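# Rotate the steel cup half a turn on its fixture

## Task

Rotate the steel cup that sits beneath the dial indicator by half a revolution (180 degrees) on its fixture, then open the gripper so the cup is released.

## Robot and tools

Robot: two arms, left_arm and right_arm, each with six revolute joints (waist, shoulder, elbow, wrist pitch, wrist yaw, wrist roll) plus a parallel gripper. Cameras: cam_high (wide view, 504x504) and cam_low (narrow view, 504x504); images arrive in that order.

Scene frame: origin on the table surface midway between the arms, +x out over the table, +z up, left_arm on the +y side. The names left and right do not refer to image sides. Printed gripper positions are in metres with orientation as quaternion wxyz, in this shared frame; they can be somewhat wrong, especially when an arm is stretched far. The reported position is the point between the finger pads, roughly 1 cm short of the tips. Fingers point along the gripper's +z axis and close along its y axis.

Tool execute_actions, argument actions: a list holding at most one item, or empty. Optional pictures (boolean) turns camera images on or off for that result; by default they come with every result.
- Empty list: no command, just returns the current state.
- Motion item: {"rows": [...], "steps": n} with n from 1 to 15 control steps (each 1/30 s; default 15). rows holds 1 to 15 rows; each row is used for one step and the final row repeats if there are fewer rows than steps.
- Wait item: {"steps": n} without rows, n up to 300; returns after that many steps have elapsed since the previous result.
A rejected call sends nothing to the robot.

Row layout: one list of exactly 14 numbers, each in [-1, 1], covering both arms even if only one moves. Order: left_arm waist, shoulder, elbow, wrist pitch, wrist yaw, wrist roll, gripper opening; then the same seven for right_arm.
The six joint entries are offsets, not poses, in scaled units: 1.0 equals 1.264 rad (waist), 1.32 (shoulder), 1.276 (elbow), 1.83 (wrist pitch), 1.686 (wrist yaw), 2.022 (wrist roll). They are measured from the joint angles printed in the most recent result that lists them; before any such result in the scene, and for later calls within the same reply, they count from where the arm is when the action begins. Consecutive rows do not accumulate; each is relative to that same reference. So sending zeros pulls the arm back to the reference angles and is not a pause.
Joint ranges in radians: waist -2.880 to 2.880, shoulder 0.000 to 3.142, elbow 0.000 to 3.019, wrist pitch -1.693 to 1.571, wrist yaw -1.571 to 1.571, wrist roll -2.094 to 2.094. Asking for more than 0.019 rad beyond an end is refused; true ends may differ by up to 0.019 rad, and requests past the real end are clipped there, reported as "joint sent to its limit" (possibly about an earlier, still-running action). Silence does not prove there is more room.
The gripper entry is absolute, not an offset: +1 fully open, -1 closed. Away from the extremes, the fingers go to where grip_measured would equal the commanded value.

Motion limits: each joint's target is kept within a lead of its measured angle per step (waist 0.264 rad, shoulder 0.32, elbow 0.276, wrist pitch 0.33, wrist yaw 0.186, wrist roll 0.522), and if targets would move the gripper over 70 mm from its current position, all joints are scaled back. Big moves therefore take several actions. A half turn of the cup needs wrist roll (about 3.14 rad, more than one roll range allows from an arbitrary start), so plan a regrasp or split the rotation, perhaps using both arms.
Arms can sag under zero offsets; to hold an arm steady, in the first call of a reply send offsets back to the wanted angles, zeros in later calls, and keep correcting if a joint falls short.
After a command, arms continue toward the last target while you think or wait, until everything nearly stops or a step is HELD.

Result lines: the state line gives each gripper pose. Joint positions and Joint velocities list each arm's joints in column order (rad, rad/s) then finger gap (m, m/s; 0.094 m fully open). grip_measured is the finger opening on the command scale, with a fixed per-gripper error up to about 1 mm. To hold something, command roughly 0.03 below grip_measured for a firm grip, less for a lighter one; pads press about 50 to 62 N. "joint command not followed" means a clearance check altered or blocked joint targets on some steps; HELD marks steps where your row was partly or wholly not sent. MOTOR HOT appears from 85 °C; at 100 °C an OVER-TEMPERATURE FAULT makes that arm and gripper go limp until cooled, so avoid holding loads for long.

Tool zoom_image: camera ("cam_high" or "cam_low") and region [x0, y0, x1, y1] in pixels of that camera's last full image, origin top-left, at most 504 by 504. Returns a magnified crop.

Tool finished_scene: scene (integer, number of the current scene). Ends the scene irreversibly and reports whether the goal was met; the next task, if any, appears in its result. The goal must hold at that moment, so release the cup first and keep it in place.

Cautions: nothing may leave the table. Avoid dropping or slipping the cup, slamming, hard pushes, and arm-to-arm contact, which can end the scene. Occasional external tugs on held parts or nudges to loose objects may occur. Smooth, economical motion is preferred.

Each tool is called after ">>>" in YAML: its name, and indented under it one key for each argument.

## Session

>>> execute_actions:
  actions: []

Scene clock: 0.00 s of 4800.00 s.
left_arm: end_effector_position=(+0.2874, +0.8433, +0.2632) grip_measured=+1.000 end_effector_quat_wxyz=(-0.142, +0.865, -0.478, +0.055) | right_arm: end_effector_position=(+0.8094, +0.2857, +0.2327) grip_measured=+1.000 end_effector_quat_wxyz=(+0.196, +0.392, +0.641, +0.629)
Joint positions: left_arm=[ 0.973  1.938  2.041 -1.399  0.136 -0.985  0.094] | right_arm=[ 0.793  2.549  2.495 -0.077 -0.054  1.81   0.094]
Joint velocities: left_arm=[ 0.005  0.005  0.002 -0.012  0.007  0.051  0.   ] | right_arm=[ 0.015 -0.005  0.012  0.002  0.022 -0.037  0.   ]
Motor temperatures (°C, as the motors report them): left_arm=[31 33 33 30 33 32] | right_arm=[32 32 36 32 31 33]

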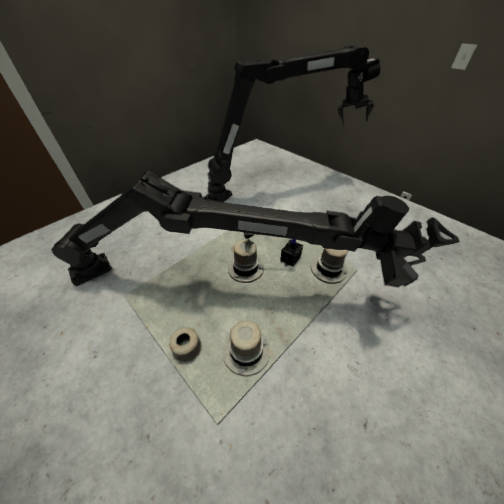

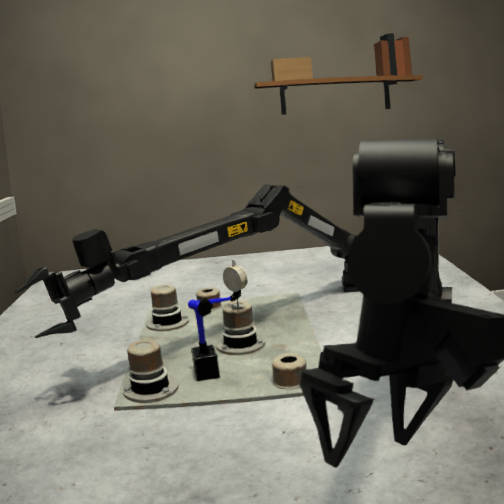

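>>> execute_actions:
  actions:
    - {"rows":[[0,0,0.02,0,0,0,1, -0.39,-0.757,-0.6,0.1,-0.505,-0.895,1]],"steps":15}
  pictures: false

>>> execute_actions:
  actions:
    - {"steps":30}

Scene clock: 9.60 s of 4800.00 s.
left_arm: end_effector_position=(+0.2874, +0.8433, +0.2632) grip_measured=+1.000 end_effector_quat_wxyz=(-0.142, +0.865, -0.478, +0.055) | right_arm: end_effector_position=(+0.7971, +0.1796, +0.2086) grip_measured=+1.000 end_effector_quat_wxyz=(+0.184, +0.237, +0.747, +0.593)
Joint positions: left_arm=[ 0.973  1.938  2.041 -1.399  0.136 -0.985  0.094] | right_arm=[ 0.643  2.325  2.078 -0.007 -0.436  1.468  0.094]
Joint velocities: left_arm=[ 0.005  0.005 -0.007 -0.012 -0.11  -0.11   0.   ] | right_arm=[-0.493 -0.542 -0.857  0.076 -0.696 -0.681  0.   ]
Motor temperatures (°C, as the motors report them): left_arm=[31 34 36 30 33 32] | right_arm=[32 35 40 32 31 33]
Steps of this call (steps 1 to 90: nothing new was sent; then 6.10 s passed at rest; steps 91 to 105: all 15 steps of this action). Readings (joint positions):
91: left_arm=[0.973 1.938 2.041 -1.399 0.136 -0.985] | right_arm=[0.790 2.544 2.482 -0.070 -0.076 1.793]
92: left_arm=[0.973 1.938 2.041 -1.399 0.136 -0.985] | right_arm=[0.789 2.530 2.454 -0.061 -0.102 1.770]
94: left_arm=[0.973 1.938 2.041 -1.399 0.136 -0.985] | right_arm=[0.778 2.503 2.397 -0.050 -0.152 1.726]
98: left_arm=[0.973 1.938 2.041 -1.399 0.136 -0.985] | right_arm=[0.743 2.443 2.282 -0.031 -0.254 1.634]
105: the state above

Scene clock: 10.60 s of 4800.00 s.
left_arm: end_effector_position=(+0.2874, +0.8433, +0.2632) grip_measured=+1.000 end_effector_quat_wxyz=(-0.142, +0.865, -0.478, +0.055) | right_arm: end_effector_position=(+0.7098, -0.0657, +0.4798) grip_measured=+1.000 end_effector_quat_wxyz=(+0.450, -0.146, +0.692, +0.545)
Joint positions: left_arm=[ 0.973  1.938  2.041 -1.399  0.136 -0.985  0.094] | right_arm=[ 0.325  1.753  1.725  0.027 -0.891  0.672  0.094]
Joint velocities: left_arm=[-0.015 -0.015  0.012 -0.002 -0.066 -0.081  0.   ] | right_arm=[ 0.015 -0.65  -0.017  0.1   -0.11  -1.136  0.   ]
Motor temperatures (°C, as the motors report them): left_arm=[31 34 36 30 33 32] | right_arm=[32 35 40 32 31 33]
Steps of this call (steps 1 to 30: the robot went on to your last target). Readings (joint positions):
1: left_arm=[0.973 1.938 2.041 -1.399 0.136 -0.985] | right_arm=[0.625 2.307 2.048 -0.004 -0.463 1.443]
2: left_arm=[0.973 1.938 2.041 -1.399 0.136 -0.985] | right_arm=[0.607 2.288 2.018 -0.002 -0.489 1.418]
4: left_arm=[0.973 1.938 2.041 -1.399 0.136 -0.985] | right_arm=[0.570 2.250 1.958 0.003 -0.543 1.368]
8: left_arm=[0.973 1.938 2.041 -1.399 0.136 -0.985] | right_arm=[0.490 2.181 1.864 0.006 -0.649 1.269]
30: the state above

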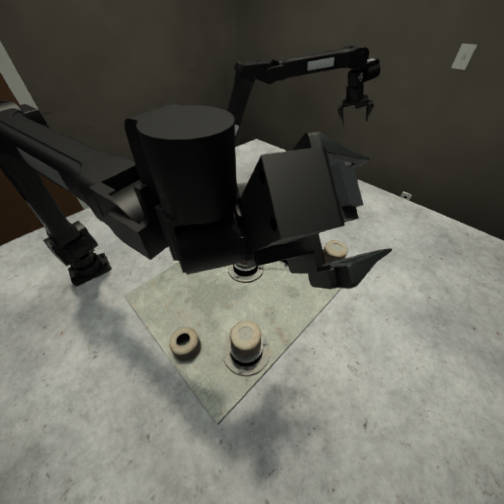

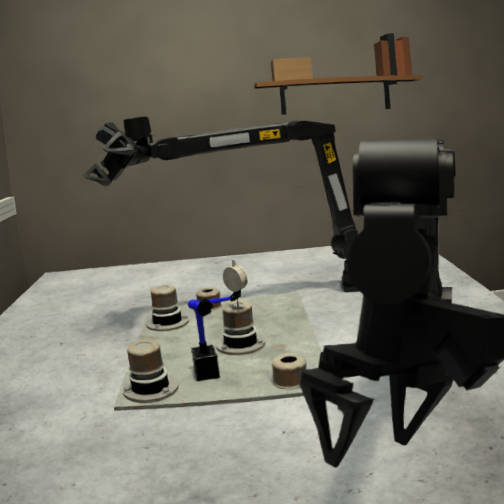

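Target s 1.55, e 0.5, w 1.07, roll +0.0.

>>> execute_actions:
  actions:
    - {"rows":[[0,0,0.02,0,0,0,1, -0.01,-0.154,-0.96,0.57,-0.009,-0.34,1]],"steps":15}
  pictures: false

>>> execute_actions:
  actions:
    - {"steps":30}

>>> zoom_image:
  camera: "cam_high"
  region: [190, 200, 290, 290]

>>> zoom_image:
  camera: "cam_low"
  region: [190, 260, 290, 360]

Scene clock: 13.00 s of 4800.00 s.
left_arm: end_effector_position=(+0.2874, +0.8433, +0.2632) grip_measured=+1.000 end_effector_quat_wxyz=(-0.142, +0.865, -0.478, +0.055) | right_arm: end_effector_position=(+0.5413, -0.1026, +0.3092) grip_measured=+1.000 end_effector_quat_wxyz=(+0.679, -0.392, +0.521, +0.337)
Joint positions: left_arm=[ 0.973  1.938  2.041 -1.399  0.136 -0.985  0.094] | right_arm=[ 0.317  1.543  0.847  0.94  -0.903  0.008  0.094]
Joint velocities: left_arm=[ 0.015 -0.015  0.002 -0.002 -0.022 -0.037  0.   ] | right_arm=[ 0.005  0.093 -1.775  0.647  0.037 -0.066  0.   ]
Motor temperatures (°C, as the motors report them): left_arm=[31 35 37 30 33 32] | right_arm=[32 35 40 32 31 33]
Steps of this call (steps 1 to 45: the robot went on to your last target; steps 46 to 57: nothing new was sent; steps 58 to 72: all 15 steps of this action). Readings (joint positions):
58: left_arm=[0.973 1.938 2.041 -1.399 0.136 -0.985] | right_arm=[0.317 1.545 1.697 0.142 -0.902 0.015]
59: left_arm=[0.973 1.938 2.041 -1.399 0.136 -0.985] | right_arm=[0.317 1.530 1.644 0.226 -0.902 0.013]
61: left_arm=[0.973 1.938 2.041 -1.399 0.136 -0.985] | right_arm=[0.317 1.509 1.526 0.361 -0.903 0.011]
65: left_arm=[0.973 1.938 2.041 -1.399 0.136 -0.985] | right_arm=[0.317 1.512 1.296 0.600 -0.903 0.010]
72: the state above

Scene clock: 14.00 s of 4800.00 s.
left_arm: end_effector_position=(+0.2874, +0.8433, +0.2632) grip_measured=+1.000 end_effector_quat_wxyz=(-0.142, +0.865, -0.478, +0.055) | right_arm: end_effector_position=(+0.4367, -0.1221, +0.1630) grip_measured=+1.000 end_effector_quat_wxyz=(+0.589, -0.363, +0.617, +0.374)
Joint positions: left_arm=[ 0.973  1.938  2.041 -1.399  0.136 -0.985  0.094] | right_arm=[ 0.317  1.56   0.468  1.049 -0.908 -0.001  0.094]
Joint velocities: left_arm=[ 0.005 -0.005  0.012  0.002 -0.037 -0.022  0.   ] | right_arm=[ 0.005 -0.005 -0.002 -0.007 -0.022 -0.037  0.   ]
Motor temperatures (°C, as the motors report them): left_arm=[31 35 37 30 33 32] | right_arm=[32 35 40 32 31 33]
Steps of this call (steps 1 to 30: the robot went on to your last target). Readings (joint positions):
1: left_arm=[0.973 1.938 2.041 -1.399 0.136 -0.985] | right_arm=[0.317 1.547 0.784 0.959 -0.903 0.008]
2: left_arm=[0.973 1.938 2.041 -1.399 0.136 -0.985] | right_arm=[0.317 1.549 0.721 0.973 -0.903 0.008]
4: left_arm=[0.973 1.938 2.041 -1.399 0.136 -0.985] | right_arm=[0.317 1.552 0.594 1.004 -0.903 0.007]
8: left_arm=[0.973 1.938 2.041 -1.399 0.136 -0.985] | right_arm=[0.317 1.560 0.458 1.029 -0.909 0.001]
30: the state above
All arms were judged still, so your last target was given up. Only a new action makes them travel on or press farther. Fingers that are still opening or closing keep moving.

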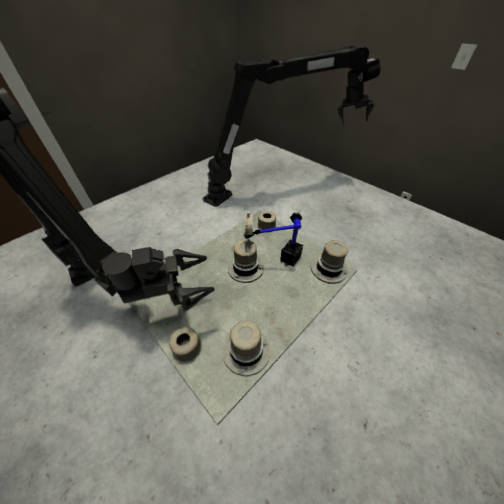

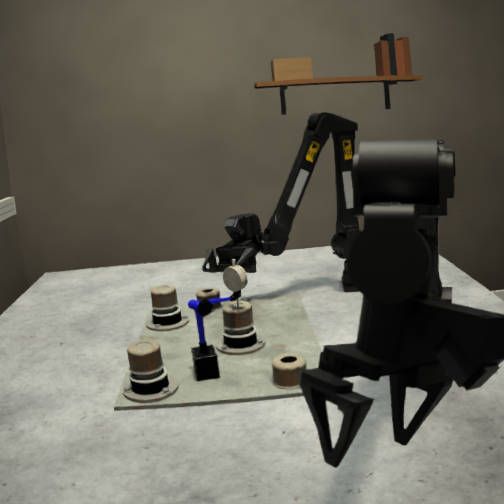

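Region (190, 200, 290, 290) of cam_high's 504x504 image, scaled by 5.040, with more detail than that image has; it fills the top 454 rows of this view, and the rest is white.

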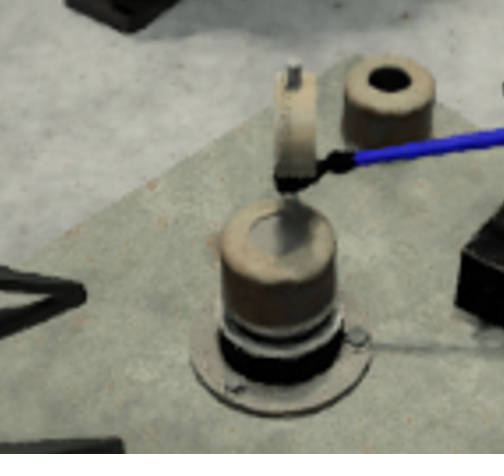

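Region (190, 260, 290, 360) of cam_low's 504x504 image, scaled by 5.040, with more detail than that image has.

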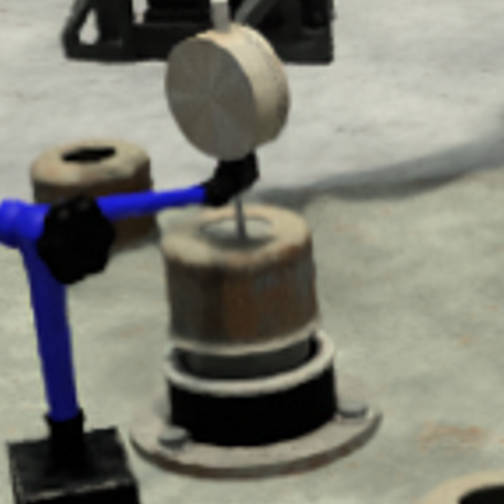

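>>> execute_actions:
  actions: []

Scene clock: 20.10 s of 4800.00 s.
left_arm: end_effector_position=(+0.2874, +0.8433, +0.2632) grip_measured=+1.000 end_effector_quat_wxyz=(-0.142, +0.865, -0.478, +0.055) | right_arm: end_effector_position=(+0.4367, -0.1221, +0.1630) grip_measured=+1.000 end_effector_quat_wxyz=(+0.589, -0.363, +0.617, +0.374)
Joint positions: left_arm=[ 0.973  1.938  2.041 -1.399  0.136 -0.985  0.094] | right_arm=[ 0.317  1.56   0.468  1.049 -0.908 -0.001  0.094]
Joint velocities: left_arm=[-0.015 -0.005 -0.017 -0.007 -0.037  0.037  0.   ] | right_arm=[-0.015  0.005  0.007  0.012 -0.051 -0.095  0.   ]
Motor temperatures (°C, as the motors report them): left_arm=[31 35 38 30 33 32] | right_arm=[32 35 40 32 31 33]
Steps of this call (steps 1 to 90: nothing new was sent; then 3.10 s passed at rest). Readings (joint positions):
1: left_arm=[0.973 1.938 2.041 -1.399 0.136 -0.985] | right_arm=[0.317 1.560 0.468 1.049 -0.908 -0.001]
2: left_arm=[0.973 1.938 2.041 -1.399 0.136 -0.985] | right_arm=[0.317 1.560 0.468 1.049 -0.908 -0.001]
4: left_arm=[0.973 1.938 2.041 -1.399 0.136 -0.985] | right_arm=[0.317 1.560 0.468 1.049 -0.908 -0.001]
8: left_arm=[0.973 1.938 2.041 -1.399 0.136 -0.985] | right_arm=[0.317 1.560 0.468 1.049 -0.908 -0.001]
90: the state above

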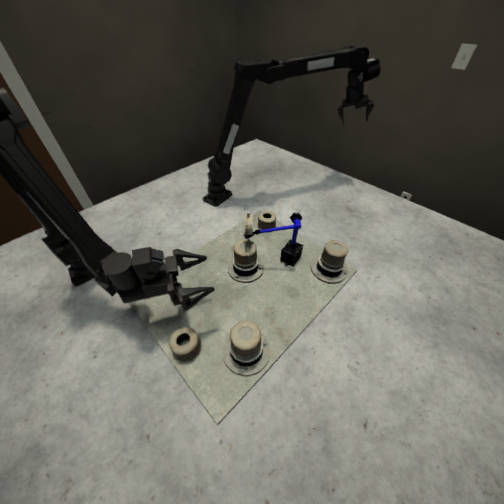

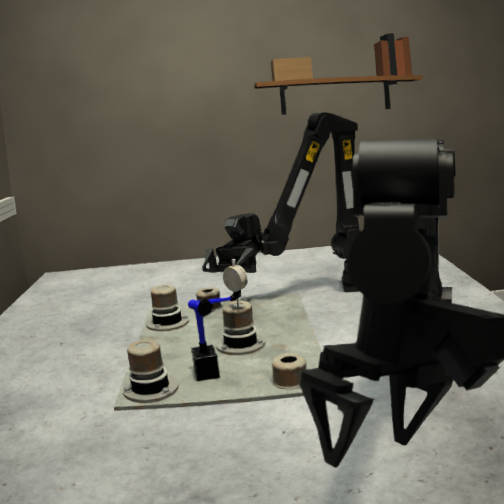

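>>> execute_actions:
  actions:
    - {"rows":[[0,0,0.02,0,0,0,1,0.01,0.015,0.01,0.012,0,0,1],[0,0,0.02,0,0,0,1,0.025,0.035,0.015,0.027,0,0,1],[0,0,0.02,0,0,0,1,0.045,0.06,0.02,0.046,0,0,1],[0,0,0.02,0,0,0,1,0.068,0.088,0.024,0.068,0,0,1],[0,0,0.02,0,0,0,1,0.092,0.117,0.028,0.09,0,0,1],[0,0,0.02,0,0,0,1,0.116,0.146,0.031,0.112,0,0,1],[0,0,0.02,0,0,0,1,0.138,0.173,0.034,0.133,0,0,1],[0,0,0.02,0,0,0,1,0.158,0.197,0.037,0.152,0,0,1],[0,0,0.02,0,0,0,1,0.175,0.217,0.039,0.167,0,0,1],[0,0,0.02,0,0,0,1,0.188,0.233,0.041,0.179,0,0,1],[0,0,0.02,0,0,0,1,0.198,0.243,0.042,0.187,0,0,1],[0,0,0.02,0,0,0,1,0.205,0.249,0.042,0.192,0,0,1]],"steps":15}
  pictures: false

>>> execute_actions:
  actions:
    - {"steps":8}

Scene clock: 23.80 s of 4800.00 s.
left_arm: end_effector_position=(+0.2874, +0.8433, +0.2632) grip_measured=+1.000 end_effector_quat_wxyz=(-0.142, +0.865, -0.478, +0.055) | right_arm: end_effector_position=(+0.3756, -0.0163, +0.0796) grip_measured=+1.000 end_effector_quat_wxyz=(+0.533, -0.443, +0.564, +0.449)
Joint positions: left_arm=[ 0.973  1.938  2.041 -1.399  0.136 -0.985  0.094] | right_arm=[ 0.585  1.91   0.501  1.363 -0.909 -0.001  0.094]
Joint velocities: left_arm=[-0.024  0.005 -0.017 -0.012  0.037 -0.007  0.   ] | right_arm=[ 0.044  0.005 -0.007  0.095 -0.037 -0.022  0.   ]
Motor temperatures (°C, as the motors report them): left_arm=[31 36 38 30 33 32] | right_arm=[32 34 40 32 31 33]
Steps of this call (steps 1 to 90: nothing new was sent; then 0.20 s passed at rest; steps 91 to 105: all 15 steps of this action). Readings (joint positions):
91: left_arm=[0.973 1.938 2.041 -1.399 0.136 -0.985] | right_arm=[0.317 1.560 0.468 1.049 -0.908 -0.001]
92: left_arm=[0.973 1.938 2.041 -1.399 0.136 -0.985] | right_arm=[0.318 1.563 0.468 1.055 -0.908 -0.001]
94: left_arm=[0.973 1.938 2.041 -1.399 0.136 -0.985] | right_arm=[0.331 1.589 0.468 1.099 -0.908 -0.001]
98: left_arm=[0.973 1.938 2.041 -1.399 0.136 -0.985] | right_arm=[0.431 1.728 0.485 1.241 -0.908 -0.001]
105: the state above

Scene clock: 24.07 s of 4800.00 s.
left_arm: end_effector_position=(+0.2874, +0.8433, +0.2632) grip_measured=+1.000 end_effector_quat_wxyz=(-0.142, +0.865, -0.478, +0.055) | right_arm: end_effector_position=(+0.3759, -0.0161, +0.0840) grip_measured=+1.000 end_effector_quat_wxyz=(+0.540, -0.444, +0.557, +0.448)
Joint positions: left_arm=[ 0.973  1.938  2.041 -1.399  0.136 -0.985  0.094] | right_arm=[ 0.585  1.907  0.502  1.379 -0.909 -0.001  0.094]
Joint velocities: left_arm=[-0.005 -0.005  0.002  0.007  0.022  0.051  0.   ] | right_arm=[-0.015 -0.015 -0.002 -0.002 -0.022  0.037  0.   ]
Motor temperatures (°C, as the motors report them): left_arm=[31 36 38 30 33 32] | right_arm=[32 34 40 32 31 33]
Steps of this call (steps 1 to 8: the robot went on to your last target). Readings (joint positions):
1: left_arm=[0.973 1.938 2.041 -1.399 0.136 -0.985] | right_arm=[0.586 1.910 0.501 1.367 -0.909 -0.001]
2: left_arm=[0.973 1.938 2.041 -1.399 0.136 -0.985] | right_arm=[0.585 1.909 0.502 1.372 -0.909 -0.001]
4: left_arm=[0.973 1.938 2.041 -1.399 0.136 -0.985] | right_arm=[0.585 1.907 0.502 1.377 -0.909 -0.001]
8: the state above

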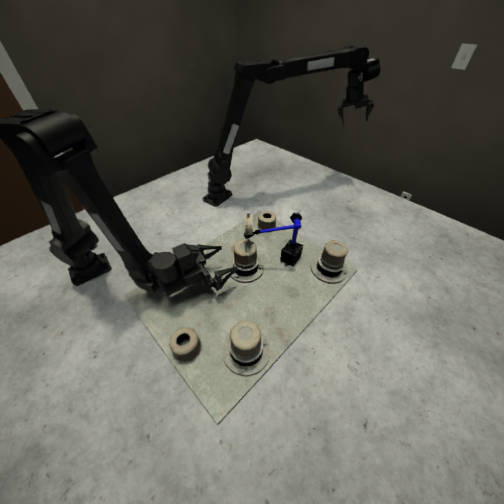

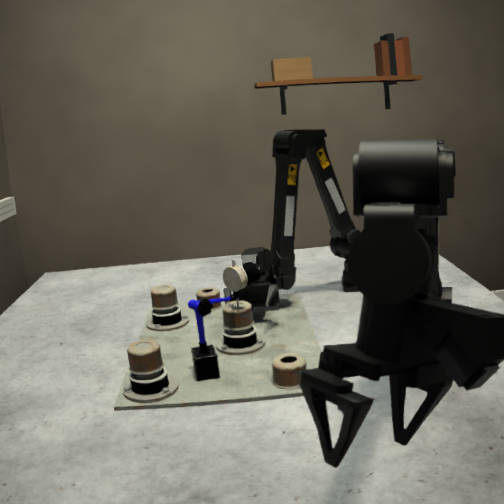

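Shoulder overshoot; fix and zoom.

>>> execute_actions:
  actions:
    - {"rows":[[0,0,0.02,0,0,0,1,-0.008,-0.015,0.01,0.008,0,0,1],[0,0,0.02,0,0,0,1,-0.014,-0.025,0.01,0.008,0,0,1],[0,0,0.02,0,0,0,1,-0.018,-0.033,0.01,0.008,0,0,1]],"steps":10}

>>> zoom_image:
  camera: "cam_high"
  region: [180, 210, 280, 310]

>>> zoom_image:
  camera: "cam_low"
  region: [190, 255, 290, 355]

Scene clock: 26.07 s of 4800.00 s.
left_arm: end_effector_position=(+0.2874, +0.8433, +0.2632) grip_measured=+1.000 end_effector_quat_wxyz=(-0.142, +0.865, -0.478, +0.055) | right_arm: end_effector_position=(+0.3788, -0.0176, +0.0967) grip_measured=+1.000 end_effector_quat_wxyz=(+0.551, -0.445, +0.548, +0.444)
Joint positions: left_arm=[ 0.973  1.938  2.041 -1.399  0.136 -0.985  0.094] | right_arm=[ 0.58   1.877  0.502  1.379 -0.909 -0.001  0.094]
Joint velocities: left_arm=[ 0.005 -0.005  0.002 -0.002  0.066  0.051  0.   ] | right_arm=[ 0.005 -0.034  0.007  0.012  0.066  0.051  0.   ]
Motor temperatures (°C, as the motors report them): left_arm=[31 36 38 30 33 32] | right_arm=[32 34 40 32 31 33]
Steps of this call (steps 1 to 30: the robot went on to your last target; steps 31 to 50: nothing new was sent; steps 51 to 60: all 10 steps of this action). Readings (joint positions):
51: left_arm=[0.973 1.938 2.041 -1.399 0.136 -0.985] | right_arm=[0.585 1.907 0.502 1.379 -0.909 -0.001]
52: left_arm=[0.973 1.938 2.041 -1.399 0.136 -0.985] | right_arm=[0.585 1.906 0.502 1.379 -0.909 -0.001]
54: left_arm=[0.973 1.938 2.041 -1.399 0.136 -0.985] | right_arm=[0.584 1.900 0.502 1.379 -0.909 -0.001]
58: left_arm=[0.973 1.938 2.041 -1.399 0.136 -0.985] | right_arm=[0.580 1.881 0.502 1.379 -0.909 -0.001]
60: the state above

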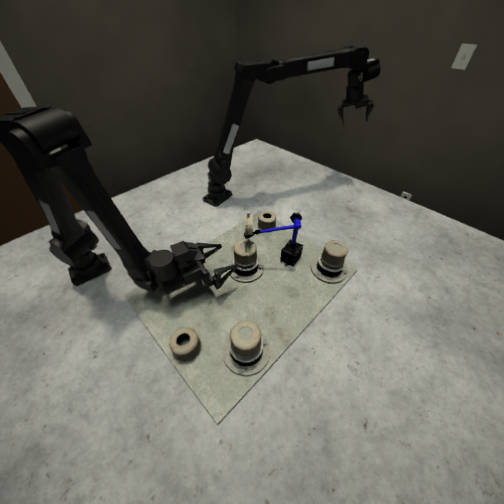

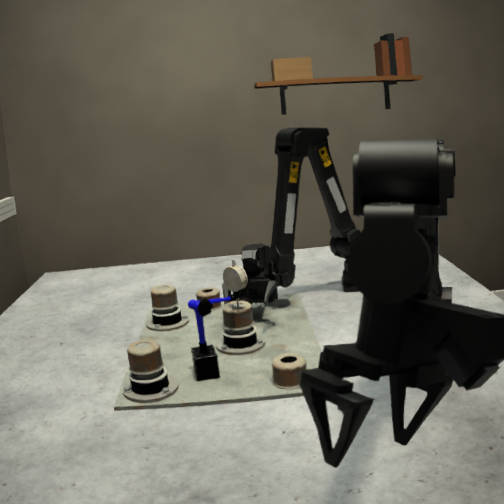

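Region (180, 210, 280, 310) of cam_high's 504x504 image, scaled by 5.040, with more detail than that image has.

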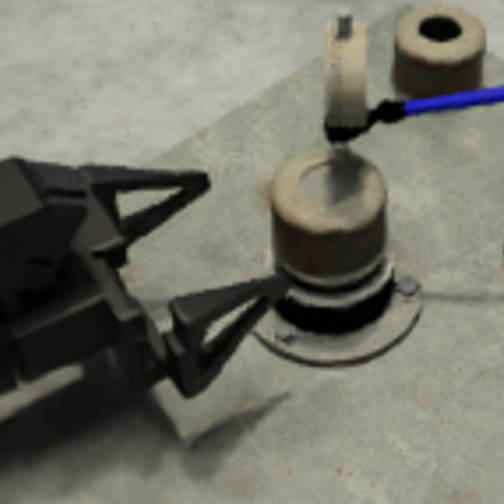

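Region (190, 255, 290, 355) of cam_low's 504x504 image, scaled by 5.040, with more detail than that image has.

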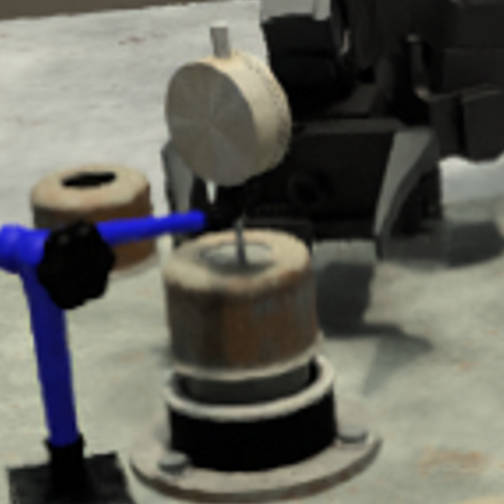

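>>> execute_actions:
  actions:
    - {"rows":[[0,0,0.02,0,0,0,1,0.008,0.012,0.025,-0.01,-0.003,0,1],[0,0,0.02,0,0,0,1,0.011,0.017,0.04,-0.017,-0.01,0,1],[0,0,0.02,0,0,0,1,0.014,0.023,0.058,-0.025,-0.02,0,1],[0,0,0.02,0,0,0,1,0.018,0.03,0.078,-0.034,-0.031,0,1],[0,0,0.02,0,0,0,1,0.022,0.036,0.097,-0.043,-0.043,0,1],[0,0,0.02,0,0,0,1,0.026,0.042,0.115,-0.051,-0.054,0,1],[0,0,0.02,0,0,0,1,0.031,0.047,0.131,-0.058,-0.064,0,1],[0,0,0.02,0,0,0,1,0.037,0.052,0.146,-0.065,-0.073,0,1],[0,0,0.02,0,0,0,1,0.043,0.056,0.16,-0.071,-0.081,0,1],[0,0,0.02,0,0,0,1,0.048,0.06,0.172,-0.076,-0.088,0,1],[0,0,0.02,0,0,0,1,0.052,0.063,0.182,-0.081,-0.094,0,1],[0,0,0.02,0,0,0,1,0.055,0.065,0.189,-0.084,-0.099,0,1],[0,0,0.02,0,0,0,1,0.057,0.066,0.194,-0.086,-0.103,0,1],[0,0,0.02,0,0,0,1,0.057,0.066,0.194,-0.086,-0.106,0,1]],"steps":15}
  pictures: false

>>> execute_actions:
  actions:
    - {"steps":6}

>>> zoom_image:
  camera: "cam_high"
  region: [180, 210, 280, 310]

>>> zoom_image:
  camera: "cam_low"
  region: [190, 255, 290, 355]

Scene clock: 35.23 s of 4800.00 s.
left_arm: end_effector_position=(+0.2874, +0.8433, +0.2632) grip_measured=+1.000 end_effector_quat_wxyz=(-0.142, +0.865, -0.478, +0.055) | right_arm: end_effector_position=(+0.4008, +0.0434, +0.0995) grip_measured=+1.000 end_effector_quat_wxyz=(-0.500, +0.507, -0.490, -0.503)
Joint positions: left_arm=[ 0.973  1.938  2.041 -1.399  0.136 -0.985  0.094] | right_arm=[ 0.637  1.952  0.729  1.236 -1.082 -0.001  0.094]
Joint velocities: left_arm=[-0.015 -0.005 -0.007  0.007  0.051  0.051  0.   ] | right_arm=[ 0.112  0.015  0.032 -0.071 -0.066  0.007  0.   ]
Motor temperatures (°C, as the motors report them): left_arm=[31 36 39 30 33 32] | right_arm=[32 34 38 32 31 33]
Steps of this call (steps 1 to 15: the robot went on to your last target; steps 16 to 90: nothing new was sent; then 5.67 s passed at rest; steps 91 to 105: all 15 steps of this action). Readings (joint positions):
91: left_arm=[0.973 1.938 2.041 -1.399 0.136 -0.985] | right_arm=[0.579 1.877 0.502 1.377 -0.910 -0.001]
92: left_arm=[0.973 1.938 2.041 -1.399 0.136 -0.985] | right_arm=[0.579 1.878 0.506 1.373 -0.918 -0.001]
94: left_arm=[0.973 1.938 2.041 -1.399 0.136 -0.985] | right_arm=[0.580 1.885 0.526 1.354 -0.947 -0.001]
98: left_arm=[0.973 1.938 2.041 -1.399 0.136 -0.985] | right_arm=[0.591 1.920 0.621 1.297 -1.016 -0.001]
105: the state above

Scene clock: 35.43 s of 4800.00 s.
left_arm: end_effector_position=(+0.2874, +0.8433, +0.2632) grip_measured=+1.000 end_effector_quat_wxyz=(-0.142, +0.865, -0.478, +0.055) | right_arm: end_effector_position=(+0.3984, +0.0455, +0.0990) grip_measured=+1.000 end_effector_quat_wxyz=(-0.496, +0.508, -0.489, -0.506)
Joint positions: left_arm=[ 0.973  1.938  2.041 -1.399  0.136 -0.985  0.094] | right_arm=[ 0.642  1.952  0.729  1.233 -1.086 -0.001  0.094]
Joint velocities: left_arm=[-0.005  0.005 -0.012 -0.012  0.037  0.022  0.   ] | right_arm=[-0.005 -0.005  0.007 -0.007 -0.007 -0.022  0.   ]
Motor temperatures (°C, as the motors report them): left_arm=[31 36 39 30 33 32] | right_arm=[32 34 38 32 31 33]
Steps of this call (steps 1 to 6: the robot went on to your last target). Readings (joint positions):
1: left_arm=[0.973 1.938 2.041 -1.399 0.136 -0.985] | right_arm=[0.641 1.952 0.729 1.235 -1.084 -0.001]
2: left_arm=[0.973 1.938 2.041 -1.399 0.136 -0.985] | right_arm=[0.642 1.952 0.729 1.234 -1.085 -0.001]
4: left_arm=[0.973 1.938 2.041 -1.399 0.136 -0.985] | right_arm=[0.642 1.952 0.729 1.233 -1.086 -0.001]
6: the state above

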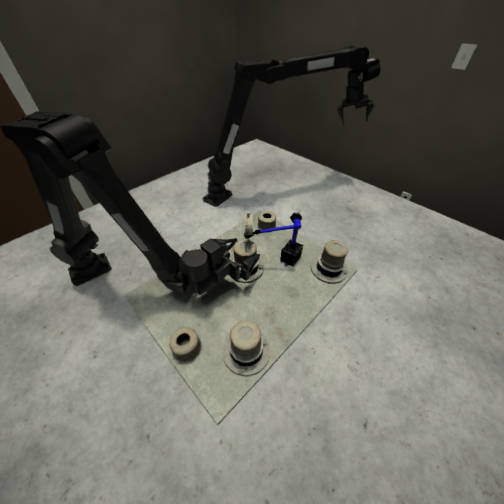

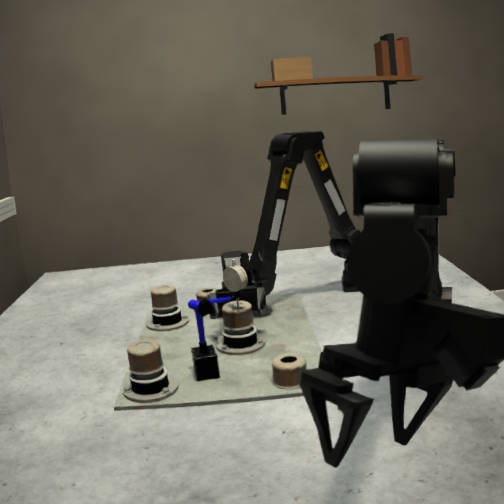

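Region (180, 210, 280, 310) of cam_high's 504x504 image, scaled by 5.040, with more detail than that image has.

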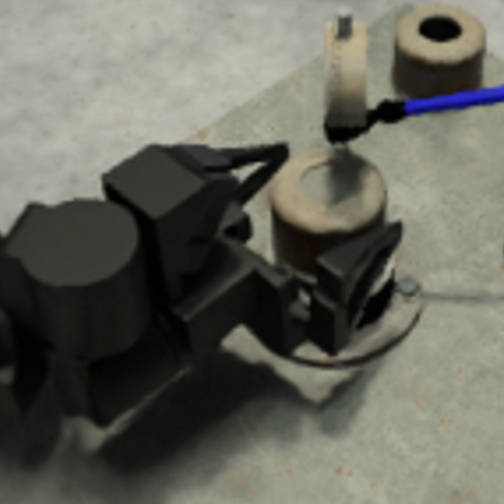

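Region (190, 255, 290, 355) of cam_low's 504x504 image, scaled by 5.040, with more detail than that image has.

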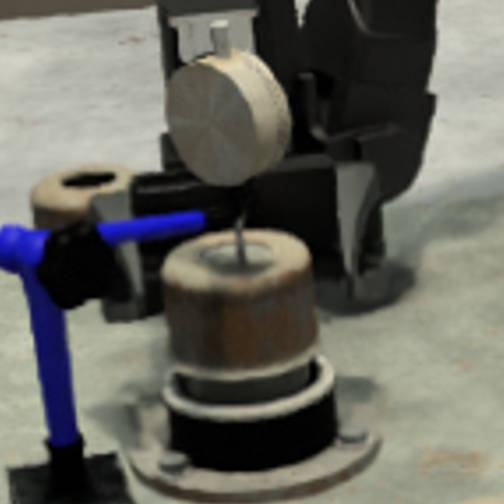

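>>> execute_actions:
  actions:
    - {"rows":[[0,0,0.02,0,0,0,1,0,0.014,0.01,0.012,0,0,0.9],[0,0,0.02,0,0,0,1,0,0.022,0.01,0.018,0,0,0.8],[0,0,0.02,0,0,0,1,0,0.029,0.01,0.023,0,0,0.72],[0,0,0.02,0,0,0,1,0,0.034,0.01,0.026,0,0,0.66],[0,0,0.02,0,0,0,1,0,0.034,0.01,0.026,0,0,0.62],[0,0,0.02,0,0,0,1,0,0.034,0.01,0.026,0,0,0.6]],"steps":12}

>>> zoom_image:
  camera: "cam_high"
  region: [180, 210, 280, 310]

>>> zoom_image:
  camera: "cam_low"
  region: [190, 255, 290, 355]

Scene clock: 40.17 s of 4800.00 s.
left_arm: end_effector_position=(+0.2874, +0.8433, +0.2632) grip_measured=+1.000 end_effector_quat_wxyz=(-0.142, +0.865, -0.478, +0.055) | right_arm: end_effector_position=(+0.3981, +0.0450, +0.0892) grip_measured=+0.602 end_effector_quat_wxyz=(-0.497, +0.508, -0.490, -0.505)
Joint positions: left_arm=[ 0.973  1.938  2.041 -1.399  0.136 -0.985  0.094] | right_arm=[ 0.642  1.982  0.729  1.263 -1.082 -0.001  0.075]
Joint velocities: left_arm=[-0.015  0.005  0.007 -0.022 -0.11   0.022  0.   ] | right_arm=[ 0.005 -0.005 -0.017  0.012  0.007  0.022 -0.   ]
Motor temperatures (°C, as the motors report them): left_arm=[31 36 39 30 33 32] | right_arm=[32 34 38 32 31 33]
Steps of this call (steps 1 to 15: the robot went on to your last target; steps 16 to 90: nothing new was sent; then 1.33 s passed at rest; steps 91 to 102: all 12 steps of this action). Readings (joint positions):
91: left_arm=[0.973 1.938 2.041 -1.399 0.136 -0.985] | right_arm=[0.642 1.952 0.729 1.233 -1.086 -0.001]
92: left_arm=[0.973 1.938 2.041 -1.399 0.136 -0.985] | right_arm=[0.642 1.954 0.729 1.235 -1.086 -0.001]
94: left_arm=[0.973 1.938 2.041 -1.399 0.136 -0.985] | right_arm=[0.642 1.961 0.729 1.249 -1.086 -0.001]
98: left_arm=[0.973 1.938 2.041 -1.399 0.136 -0.985] | right_arm=[0.642 1.980 0.729 1.261 -1.082 -0.001]
102: the state above

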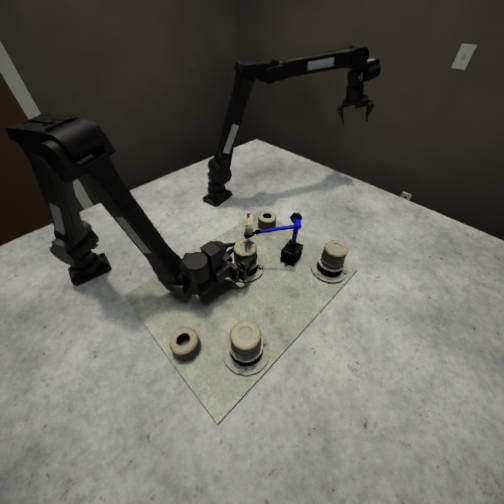

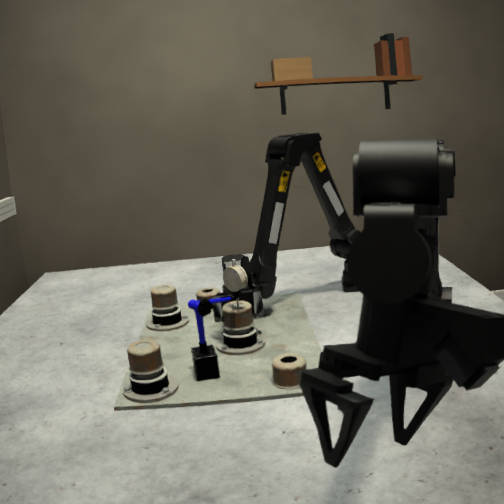

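Region (180, 210, 280, 310) of cam_high's 504x504 image, scaled by 5.040, with more detail than that image has.

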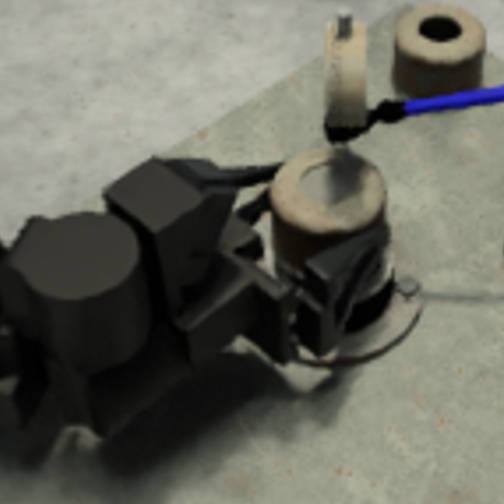

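Region (190, 255, 290, 355) of cam_low's 504x504 image, scaled by 5.040, with more detail than that image has.

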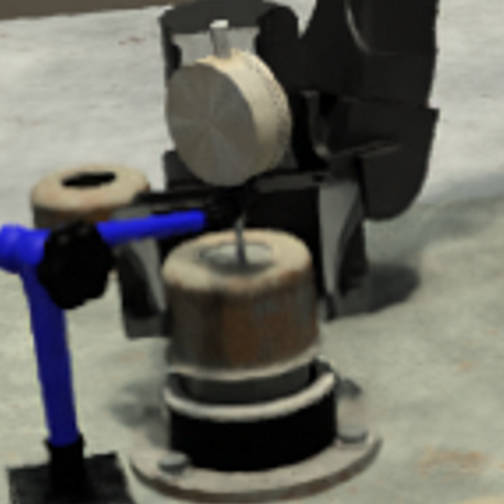

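>>> execute_actions:
  actions:
    - {"rows":[[0,0,0.02,0,0,0,1,0,0,0.01,0,0.005,0,0.58],[0,0,0.02,0,0,0,1,0,0,0.01,0,0.009,0,0.56],[0,0,0.02,0,0,0,1,0,0,0.01,0,0.011,0,0.54],[0,0,0.02,0,0,0,1,0,0,0.01,0,0.011,0,0.52],[0,0,0.02,0,0,0,1,0,0,0.01,0,0.011,0,0.5],[0,0,0.02,0,0,0,1,0,0,0.01,0,0.011,0,0.48],[0,0,0.02,0,0,0,1,0,0,0.01,0,0.011,0,0.46],[0,0,0.02,0,0,0,1,0,0,0.01,0,0.011,0,0.44],[0,0,0.02,0,0,0,1,0,0,0.01,0,0.011,0,0.42],[0,0,0.02,0,0,0,1,0,0,0.01,0,0.011,0,0.4]],"steps":13}
  pictures: false

Scene clock: 42.50 s of 4800.00 s.
left_arm: end_effector_position=(+0.2874, +0.8433, +0.2632) grip_measured=+1.000 end_effector_quat_wxyz=(-0.142, +0.865, -0.478, +0.055) | right_arm: end_effector_position=(+0.4011, +0.0450, +0.0892) grip_measured=+0.451 end_effector_quat_wxyz=(-0.502, +0.503, -0.494, -0.501)
Joint positions: left_arm=[ 0.973  1.938  2.041 -1.399  0.136 -0.985  0.094] | right_arm=[ 0.642  1.982  0.729  1.263 -1.065 -0.001  0.068]
Joint velocities: left_arm=[0.005 0.005 0.012 0.012 0.081 0.066 0.   ] | right_arm=[-0.015 -0.005 -0.017 -0.017 -0.037 -0.051 -0.001]
Motor temperatures (°C, as the motors report them): left_arm=[31 36 40 30 33 32] | right_arm=[32 34 38 32 31 33]
Steps of this call (steps 1 to 15: the robot went on to your last target; steps 16 to 57: nothing new was sent; steps 58 to 70: all 13 steps of this action). Readings (joint positions):
58: left_arm=[0.973 1.938 2.041 -1.399 0.136 -0.985] | right_arm=[0.642 1.982 0.729 1.263 -1.078 -0.001]
59: left_arm=[0.973 1.938 2.041 -1.399 0.136 -0.985] | right_arm=[0.642 1.982 0.729 1.263 -1.074 -0.001]
61: left_arm=[0.973 1.938 2.041 -1.399 0.136 -0.985] | right_arm=[0.642 1.982 0.729 1.263 -1.067 -0.001]
65: left_arm=[0.973 1.938 2.041 -1.399 0.136 -0.985] | right_arm=[0.642 1.982 0.729 1.263 -1.065 -0.001]
70: the state above

>>> execute_actions:
  actions:
    - {"rows":[[0,0,0.02,0,0,0,1,0.014,-0.012,-0.01,0.014,0.003,0,0.41],[0,0,0.02,0,0,0,1,0.02,-0.016,-0.02,0.019,0.015,0,0.41],[0,0,0.02,0,0,0,1,0.028,-0.02,-0.033,0.025,0.036,0,0.41],[0,0,0.02,0,0,0,1,0.037,-0.025,-0.047,0.031,0.062,0,0.41],[0,0,0.02,0,0,0,1,0.046,-0.029,-0.06,0.037,0.092,0,0.41],[0,0,0.02,0,0,0,1,0.056,-0.033,-0.072,0.042,0.123,0,0.41],[0,0,0.02,0,0,0,1,0.068,-0.037,-0.084,0.048,0.155,0,0.41],[0,0,0.02,0,0,0,1,0.08,-0.04,-0.095,0.053,0.189,0,0.41],[0,0,0.02,0,0,0,1,0.093,-0.043,-0.104,0.058,0.223,0,0.41],[0,0,0.02,0,0,0,1,0.106,-0.046,-0.113,0.062,0.258,0,0.41],[0,0,0.02,0,0,0,1,0.118,-0.048,-0.12,0.066,0.293,0,0.41],[0,0,0.02,0,0,0,1,0.128,-0.049,-0.125,0.068,0.326,0,0.41],[0,0,0.02,0,0,0,1,0.128,-0.049,-0.125,0.068,0.352,0,0.41],[0,0,0.02,0,0,0,1,0.128,-0.049,-0.125,0.068,0.368,0,0.41],[0,0,0.02,0,0,0,1,0.128,-0.049,-0.125,0.068,0.374,0,0.41]],"steps":15}
  pictures: false

>>> execute_actions:
  actions:
    - {"steps":5}
  pictures: false

Scene clock: 51.43 s of 4800.00 s.
left_arm: end_effector_position=(+0.2874, +0.8433, +0.2632) grip_measured=+1.000 end_effector_quat_wxyz=(-0.142, +0.865, -0.478, +0.055) | right_arm: end_effector_position=(+0.4033, +0.0452, +0.0896) grip_measured=+0.451 end_effector_quat_wxyz=(+0.606, -0.371, +0.598, +0.371)
Joint positions: left_arm=[ 0.973  1.938  2.041 -1.399  0.136 -0.985  0.094] | right_arm=[ 0.786  1.933  0.578  1.365 -0.447 -0.001  0.068]
Joint velocities: left_arm=[-0.005  0.005 -0.017  0.012  0.066 -0.037  0.   ] | right_arm=[ 0.112 -0.015 -0.066  0.061  0.491 -0.037  0.001]
Motor temperatures (°C, as the motors report them): left_arm=[31 37 40 30 33 32] | right_arm=[32 34 38 32 31 33]
Steps of this call (steps 1 to 15: the robot went on to your last target; steps 16 to 90: nothing new was sent; then 5.43 s passed at rest; steps 91 to 105: all 15 steps of this action). Readings (joint positions):
91: left_arm=[0.973 1.938 2.041 -1.399 0.136 -0.985] | right_arm=[0.643 1.982 0.728 1.263 -1.064 -0.001]
92: left_arm=[0.973 1.938 2.041 -1.399 0.136 -0.985] | right_arm=[0.644 1.982 0.725 1.267 -1.054 -0.001]
94: left_arm=[0.973 1.938 2.041 -1.399 0.136 -0.985] | right_arm=[0.653 1.976 0.706 1.284 -0.998 -0.001]
98: left_arm=[0.973 1.938 2.041 -1.399 0.136 -0.985] | right_arm=[0.697 1.954 0.645 1.321 -0.790 -0.001]
105: the state above

Scene clock: 51.60 s of 4800.00 s.
left_arm: end_effector_position=(+0.2874, +0.8433, +0.2632) grip_measured=+1.000 end_effector_quat_wxyz=(-0.142, +0.865, -0.478, +0.055) | right_arm: end_effector_position=(+0.4033, +0.0450, +0.0897) grip_measured=+0.451 end_effector_quat_wxyz=(+0.607, -0.368, +0.600, +0.369)
Joint positions: left_arm=[ 0.973  1.938  2.041 -1.399  0.136 -0.985  0.094] | right_arm=[ 0.789  1.933  0.576  1.367 -0.436 -0.001  0.068]
Joint velocities: left_arm=[ 0.005 -0.005 -0.017  0.002 -0.007 -0.081  0.   ] | right_arm=[-0.015 -0.005 -0.002 -0.017 -0.037  0.007  0.001]
Motor temperatures (°C, as the motors report them): left_arm=[31 37 40 30 33 32] | right_arm=[32 34 38 32 31 33]
Steps of this call (steps 1 to 5: the robot went on to your last target). Readings (joint positions):
1: left_arm=[0.973 1.938 2.041 -1.399 0.136 -0.985] | right_arm=[0.789 1.933 0.576 1.366 -0.437 -0.001]
2: left_arm=[0.973 1.938 2.041 -1.399 0.136 -0.985] | right_arm=[0.789 1.933 0.576 1.367 -0.436 -0.001]
4: left_arm=[0.973 1.938 2.041 -1.399 0.136 -0.985] | right_arm=[0.789 1.933 0.576 1.367 -0.436 -0.001]
5: the state above

>>> execute_actions:
  actions:
    - {"rows":[[0,0,0.02,0,0,0,1,0.018,-0.011,-0.006,0.012,0.004,0,0.41],[0,0,0.02,0,0,0,1,0.03,-0.013,-0.011,0.014,0.02,0,0.41],[0,0,0.02,0,0,0,1,0.045,-0.015,-0.016,0.017,0.046,0,0.41],[0,0,0.02,0,0,0,1,0.061,-0.016,-0.021,0.019,0.078,0,0.41],[0,0,0.02,0,0,0,1,0.077,-0.017,-0.025,0.021,0.114,0,0.41],[0,0,0.02,0,0,0,1,0.094,-0.018,-0.027,0.022,0.152,0,0.41],[0,0,0.02,0,0,0,1,0.111,-0.016,-0.027,0.02,0.191,0,0.41],[0,0,0.02,0,0,0,1,0.128,-0.01,-0.02,0.014,0.231,0,0.41],[0,0,0.02,0,0,0,1,0.144,-0.003,-0.01,0.007,0.271,0,0.41],[0,0,0.02,0,0,0,1,0.16,0.001,-0.004,0.003,0.31,0,0.41],[0,0,0.02,0,0,0,1,0.174,0.003,0,0.001,0.347,0,0.41],[0,0,0.02,0,0,0,1,0.184,0.004,0.002,0,0.38,0,0.41],[0,0,0.02,0,0,0,1,0.184,0.004,0.002,0,0.405,0,0.41],[0,0,0.02,0,0,0,1,0.184,0.004,0.002,0,0.42,0,0.41],[0,0,0.02,0,0,0,1,0.184,0.004,0.002,0,0.426,0,0.41]],"steps":15}
  pictures: false

>>> execute_actions:
  actions:
    - {"steps":3}
  pictures: false

Scene clock: 57.23 s of 4800.00 s.
left_arm: end_effector_position=(+0.2874, +0.8433, +0.2632) grip_measured=+1.000 end_effector_quat_wxyz=(-0.142, +0.865, -0.478, +0.055) | right_arm: end_effector_position=(+0.4056, +0.0434, +0.0898) grip_measured=+0.451 end_effector_quat_wxyz=(+0.678, -0.210, +0.672, +0.213)
Joint positions: left_arm=[ 0.973  1.938  2.041 -1.399  0.136 -0.985  0.094] | right_arm=[1.005 1.926 0.558 1.378 0.268 0.    0.068]
Joint velocities: left_arm=[-0.015  0.005 -0.002  0.012  0.095 -0.022  0.   ] | right_arm=[ 0.112 -0.005  0.037 -0.066  0.432 -0.037 -0.002]
Motor temperatures (°C, as the motors report them): left_arm=[31 37 40 30 33 32] | right_arm=[32 34 38 32 31 33]
Steps of this call (steps 1 to 30: the robot went on to your last target; steps 31 to 90: nothing new was sent; then 2.13 s passed at rest; steps 91 to 105: all 15 steps of this action). Readings (joint positions):
91: left_arm=[0.973 1.938 2.041 -1.399 0.136 -0.985] | right_arm=[0.789 1.933 0.576 1.367 -0.435 -0.001]
92: left_arm=[0.973 1.938 2.041 -1.399 0.136 -0.985] | right_arm=[0.792 1.933 0.575 1.369 -0.423 -0.001]
94: left_arm=[0.973 1.938 2.041 -1.399 0.136 -0.985] | right_arm=[0.812 1.931 0.566 1.376 -0.353 -0.001]
98: left_arm=[0.973 1.938 2.041 -1.399 0.136 -0.985] | right_arm=[0.890 1.925 0.550 1.387 -0.102 -0.001]
105: the state above

Scene clock: 57.33 s of 4800.00 s.
left_arm: end_effector_position=(+0.2874, +0.8433, +0.2632) grip_measured=+1.000 end_effector_quat_wxyz=(-0.142, +0.865, -0.478, +0.055) | right_arm: end_effector_position=(+0.4056, +0.0434, +0.0898) grip_measured=+0.451 end_effector_quat_wxyz=(+0.678, -0.208, +0.673, +0.211)
Joint positions: left_arm=[ 0.973  1.938  2.041 -1.399  0.136 -0.985  0.094] | right_arm=[1.008 1.926 0.559 1.377 0.278 0.    0.068]
Joint velocities: left_arm=[ 0.005 -0.005 -0.002 -0.012 -0.037 -0.081  0.   ] | right_arm=[-0.015 -0.015  0.007  0.007 -0.007 -0.007 -0.001]
Motor temperatures (°C, as the motors report them): left_arm=[31 37 40 30 33 32] | right_arm=[32 34 38 32 31 33]
Steps of this call (steps 1 to 3: the robot went on to your last target). Readings (joint positions):
1: left_arm=[0.973 1.938 2.041 -1.399 0.136 -0.985] | right_arm=[1.008 1.926 0.559 1.377 0.277 0.000]
2: left_arm=[0.973 1.938 2.041 -1.399 0.136 -0.985] | right_arm=[1.008 1.926 0.559 1.377 0.278 0.000]
3: the state above

>>> execute_actions:
  actions:
    - {"rows":[[0,0,0.02,0,0,0,1,0.018,0.01,0.019,-0.007,0.004,0,0.41],[0,0,0.02,0,0,0,1,0.03,0.012,0.023,-0.009,0.02,0,0.41],[0,0,0.02,0,0,0,1,0.045,0.014,0.03,-0.012,0.046,0,0.41],[0,0,0.02,0,0,0,1,0.06,0.016,0.038,-0.016,0.078,0,0.41],[0,0,0.02,0,0,0,1,0.075,0.018,0.047,-0.02,0.114,0,0.41],[0,0,0.02,0,0,0,1,0.088,0.021,0.056,-0.025,0.152,0,0.41],[0,0,0.02,0,0,0,1,0.1,0.024,0.067,-0.03,0.19,0,0.41],[0,0,0.02,0,0,0,1,0.112,0.028,0.078,-0.035,0.227,0,0.41],[0,0,0.02,0,0,0,1,0.122,0.032,0.09,-0.041,0.263,0,0.41],[0,0,0.02,0,0,0,1,0.131,0.036,0.102,-0.046,0.298,0,0.41],[0,0,0.02,0,0,0,1,0.139,0.039,0.113,-0.051,0.33,0,0.41],[0,0,0.02,0,0,0,1,0.145,0.042,0.121,-0.055,0.359,0,0.41],[0,0,0.02,0,0,0,1,0.145,0.042,0.121,-0.055,0.381,0,0.41],[0,0,0.02,0,0,0,1,0.145,0.042,0.121,-0.055,0.394,0,0.41],[0,0,0.02,0,0,0,1,0.145,0.042,0.121,-0.055,0.4,0,0.41]],"steps":15}
  pictures: false

>>> execute_actions:
  actions:
    - {"steps":3}

Scene clock: 61.77 s of 4800.00 s.
left_arm: end_effector_position=(+0.2874, +0.8433, +0.2632) grip_measured=+1.000 end_effector_quat_wxyz=(-0.142, +0.865, -0.478, +0.055) | right_arm: end_effector_position=(+0.4068, +0.0409, +0.0893) grip_measured=+0.451 end_effector_quat_wxyz=(+0.708, -0.036, +0.704, +0.043)
Joint positions: left_arm=[ 0.973  1.938  2.041 -1.399  0.136 -0.985  0.094] | right_arm=[1.177 1.968 0.688 1.291 0.936 0.    0.068]
Joint velocities: left_arm=[ 0.005 -0.005  0.007 -0.002  0.037 -0.007  0.   ] | right_arm=[ 0.073  0.054  0.09  -0.071  0.33  -0.037  0.001]
Motor temperatures (°C, as the motors report them): left_arm=[31 37 40 30 33 32] | right_arm=[32 34 38 32 31 33]
Steps of this call (steps 1 to 15: the robot went on to your last target; steps 16 to 90: nothing new was sent; then 0.93 s passed at rest; steps 91 to 105: all 15 steps of this action). Readings (joint positions):
91: left_arm=[0.973 1.938 2.041 -1.399 0.136 -0.985] | right_arm=[1.008 1.926 0.559 1.376 0.279 0.000]
92: left_arm=[0.973 1.938 2.041 -1.399 0.136 -0.985] | right_arm=[1.011 1.926 0.560 1.375 0.290 0.000]
94: left_arm=[0.973 1.938 2.041 -1.399 0.136 -0.985] | right_arm=[1.032 1.927 0.567 1.369 0.360 0.000]
98: left_arm=[0.973 1.938 2.041 -1.399 0.136 -0.985] | right_arm=[1.101 1.939 0.607 1.340 0.608 0.000]
105: the state above

Scene clock: 61.87 s of 4800.00 s.
left_arm: end_effector_position=(+0.2874, +0.8433, +0.2632) grip_measured=+1.000 end_effector_quat_wxyz=(-0.142, +0.865, -0.478, +0.055) | right_arm: end_effector_position=(+0.4068, +0.0409, +0.0893) grip_measured=+0.451 end_effector_quat_wxyz=(+0.708, -0.034, +0.704, +0.040)
Joint positions: left_arm=[ 0.973  1.938  2.041 -1.399  0.136 -0.985  0.094] | right_arm=[1.178 1.969 0.691 1.288 0.946 0.    0.068]
Joint velocities: left_arm=[-0.005 -0.005  0.007 -0.002  0.066  0.11   0.   ] | right_arm=[-0.005 -0.015  0.007 -0.012  0.007  0.022  0.   ]
Motor temperatures (°C, as the motors report them): left_arm=[31 37 40 30 33 32] | right_arm=[32 34 38 32 31 33]
Steps of this call (steps 1 to 3: the robot went on to your last target). Readings (joint positions):
1: left_arm=[0.973 1.938 2.041 -1.399 0.136 -0.985] | right_arm=[1.178 1.969 0.691 1.289 0.944 0.000]
2: left_arm=[0.973 1.938 2.041 -1.399 0.136 -0.985] | right_arm=[1.178 1.969 0.691 1.289 0.946 0.000]
3: the state above

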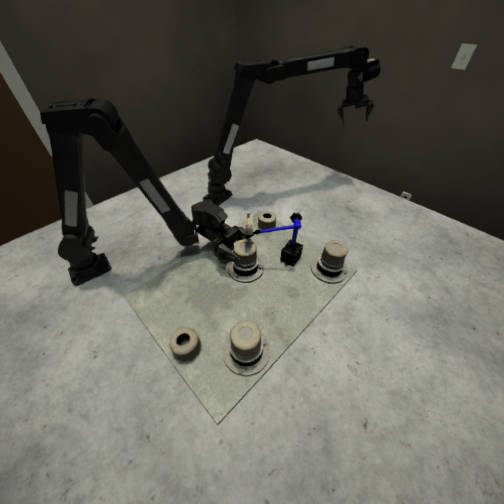

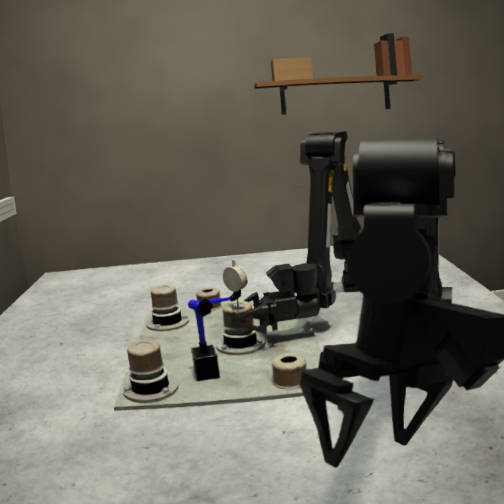

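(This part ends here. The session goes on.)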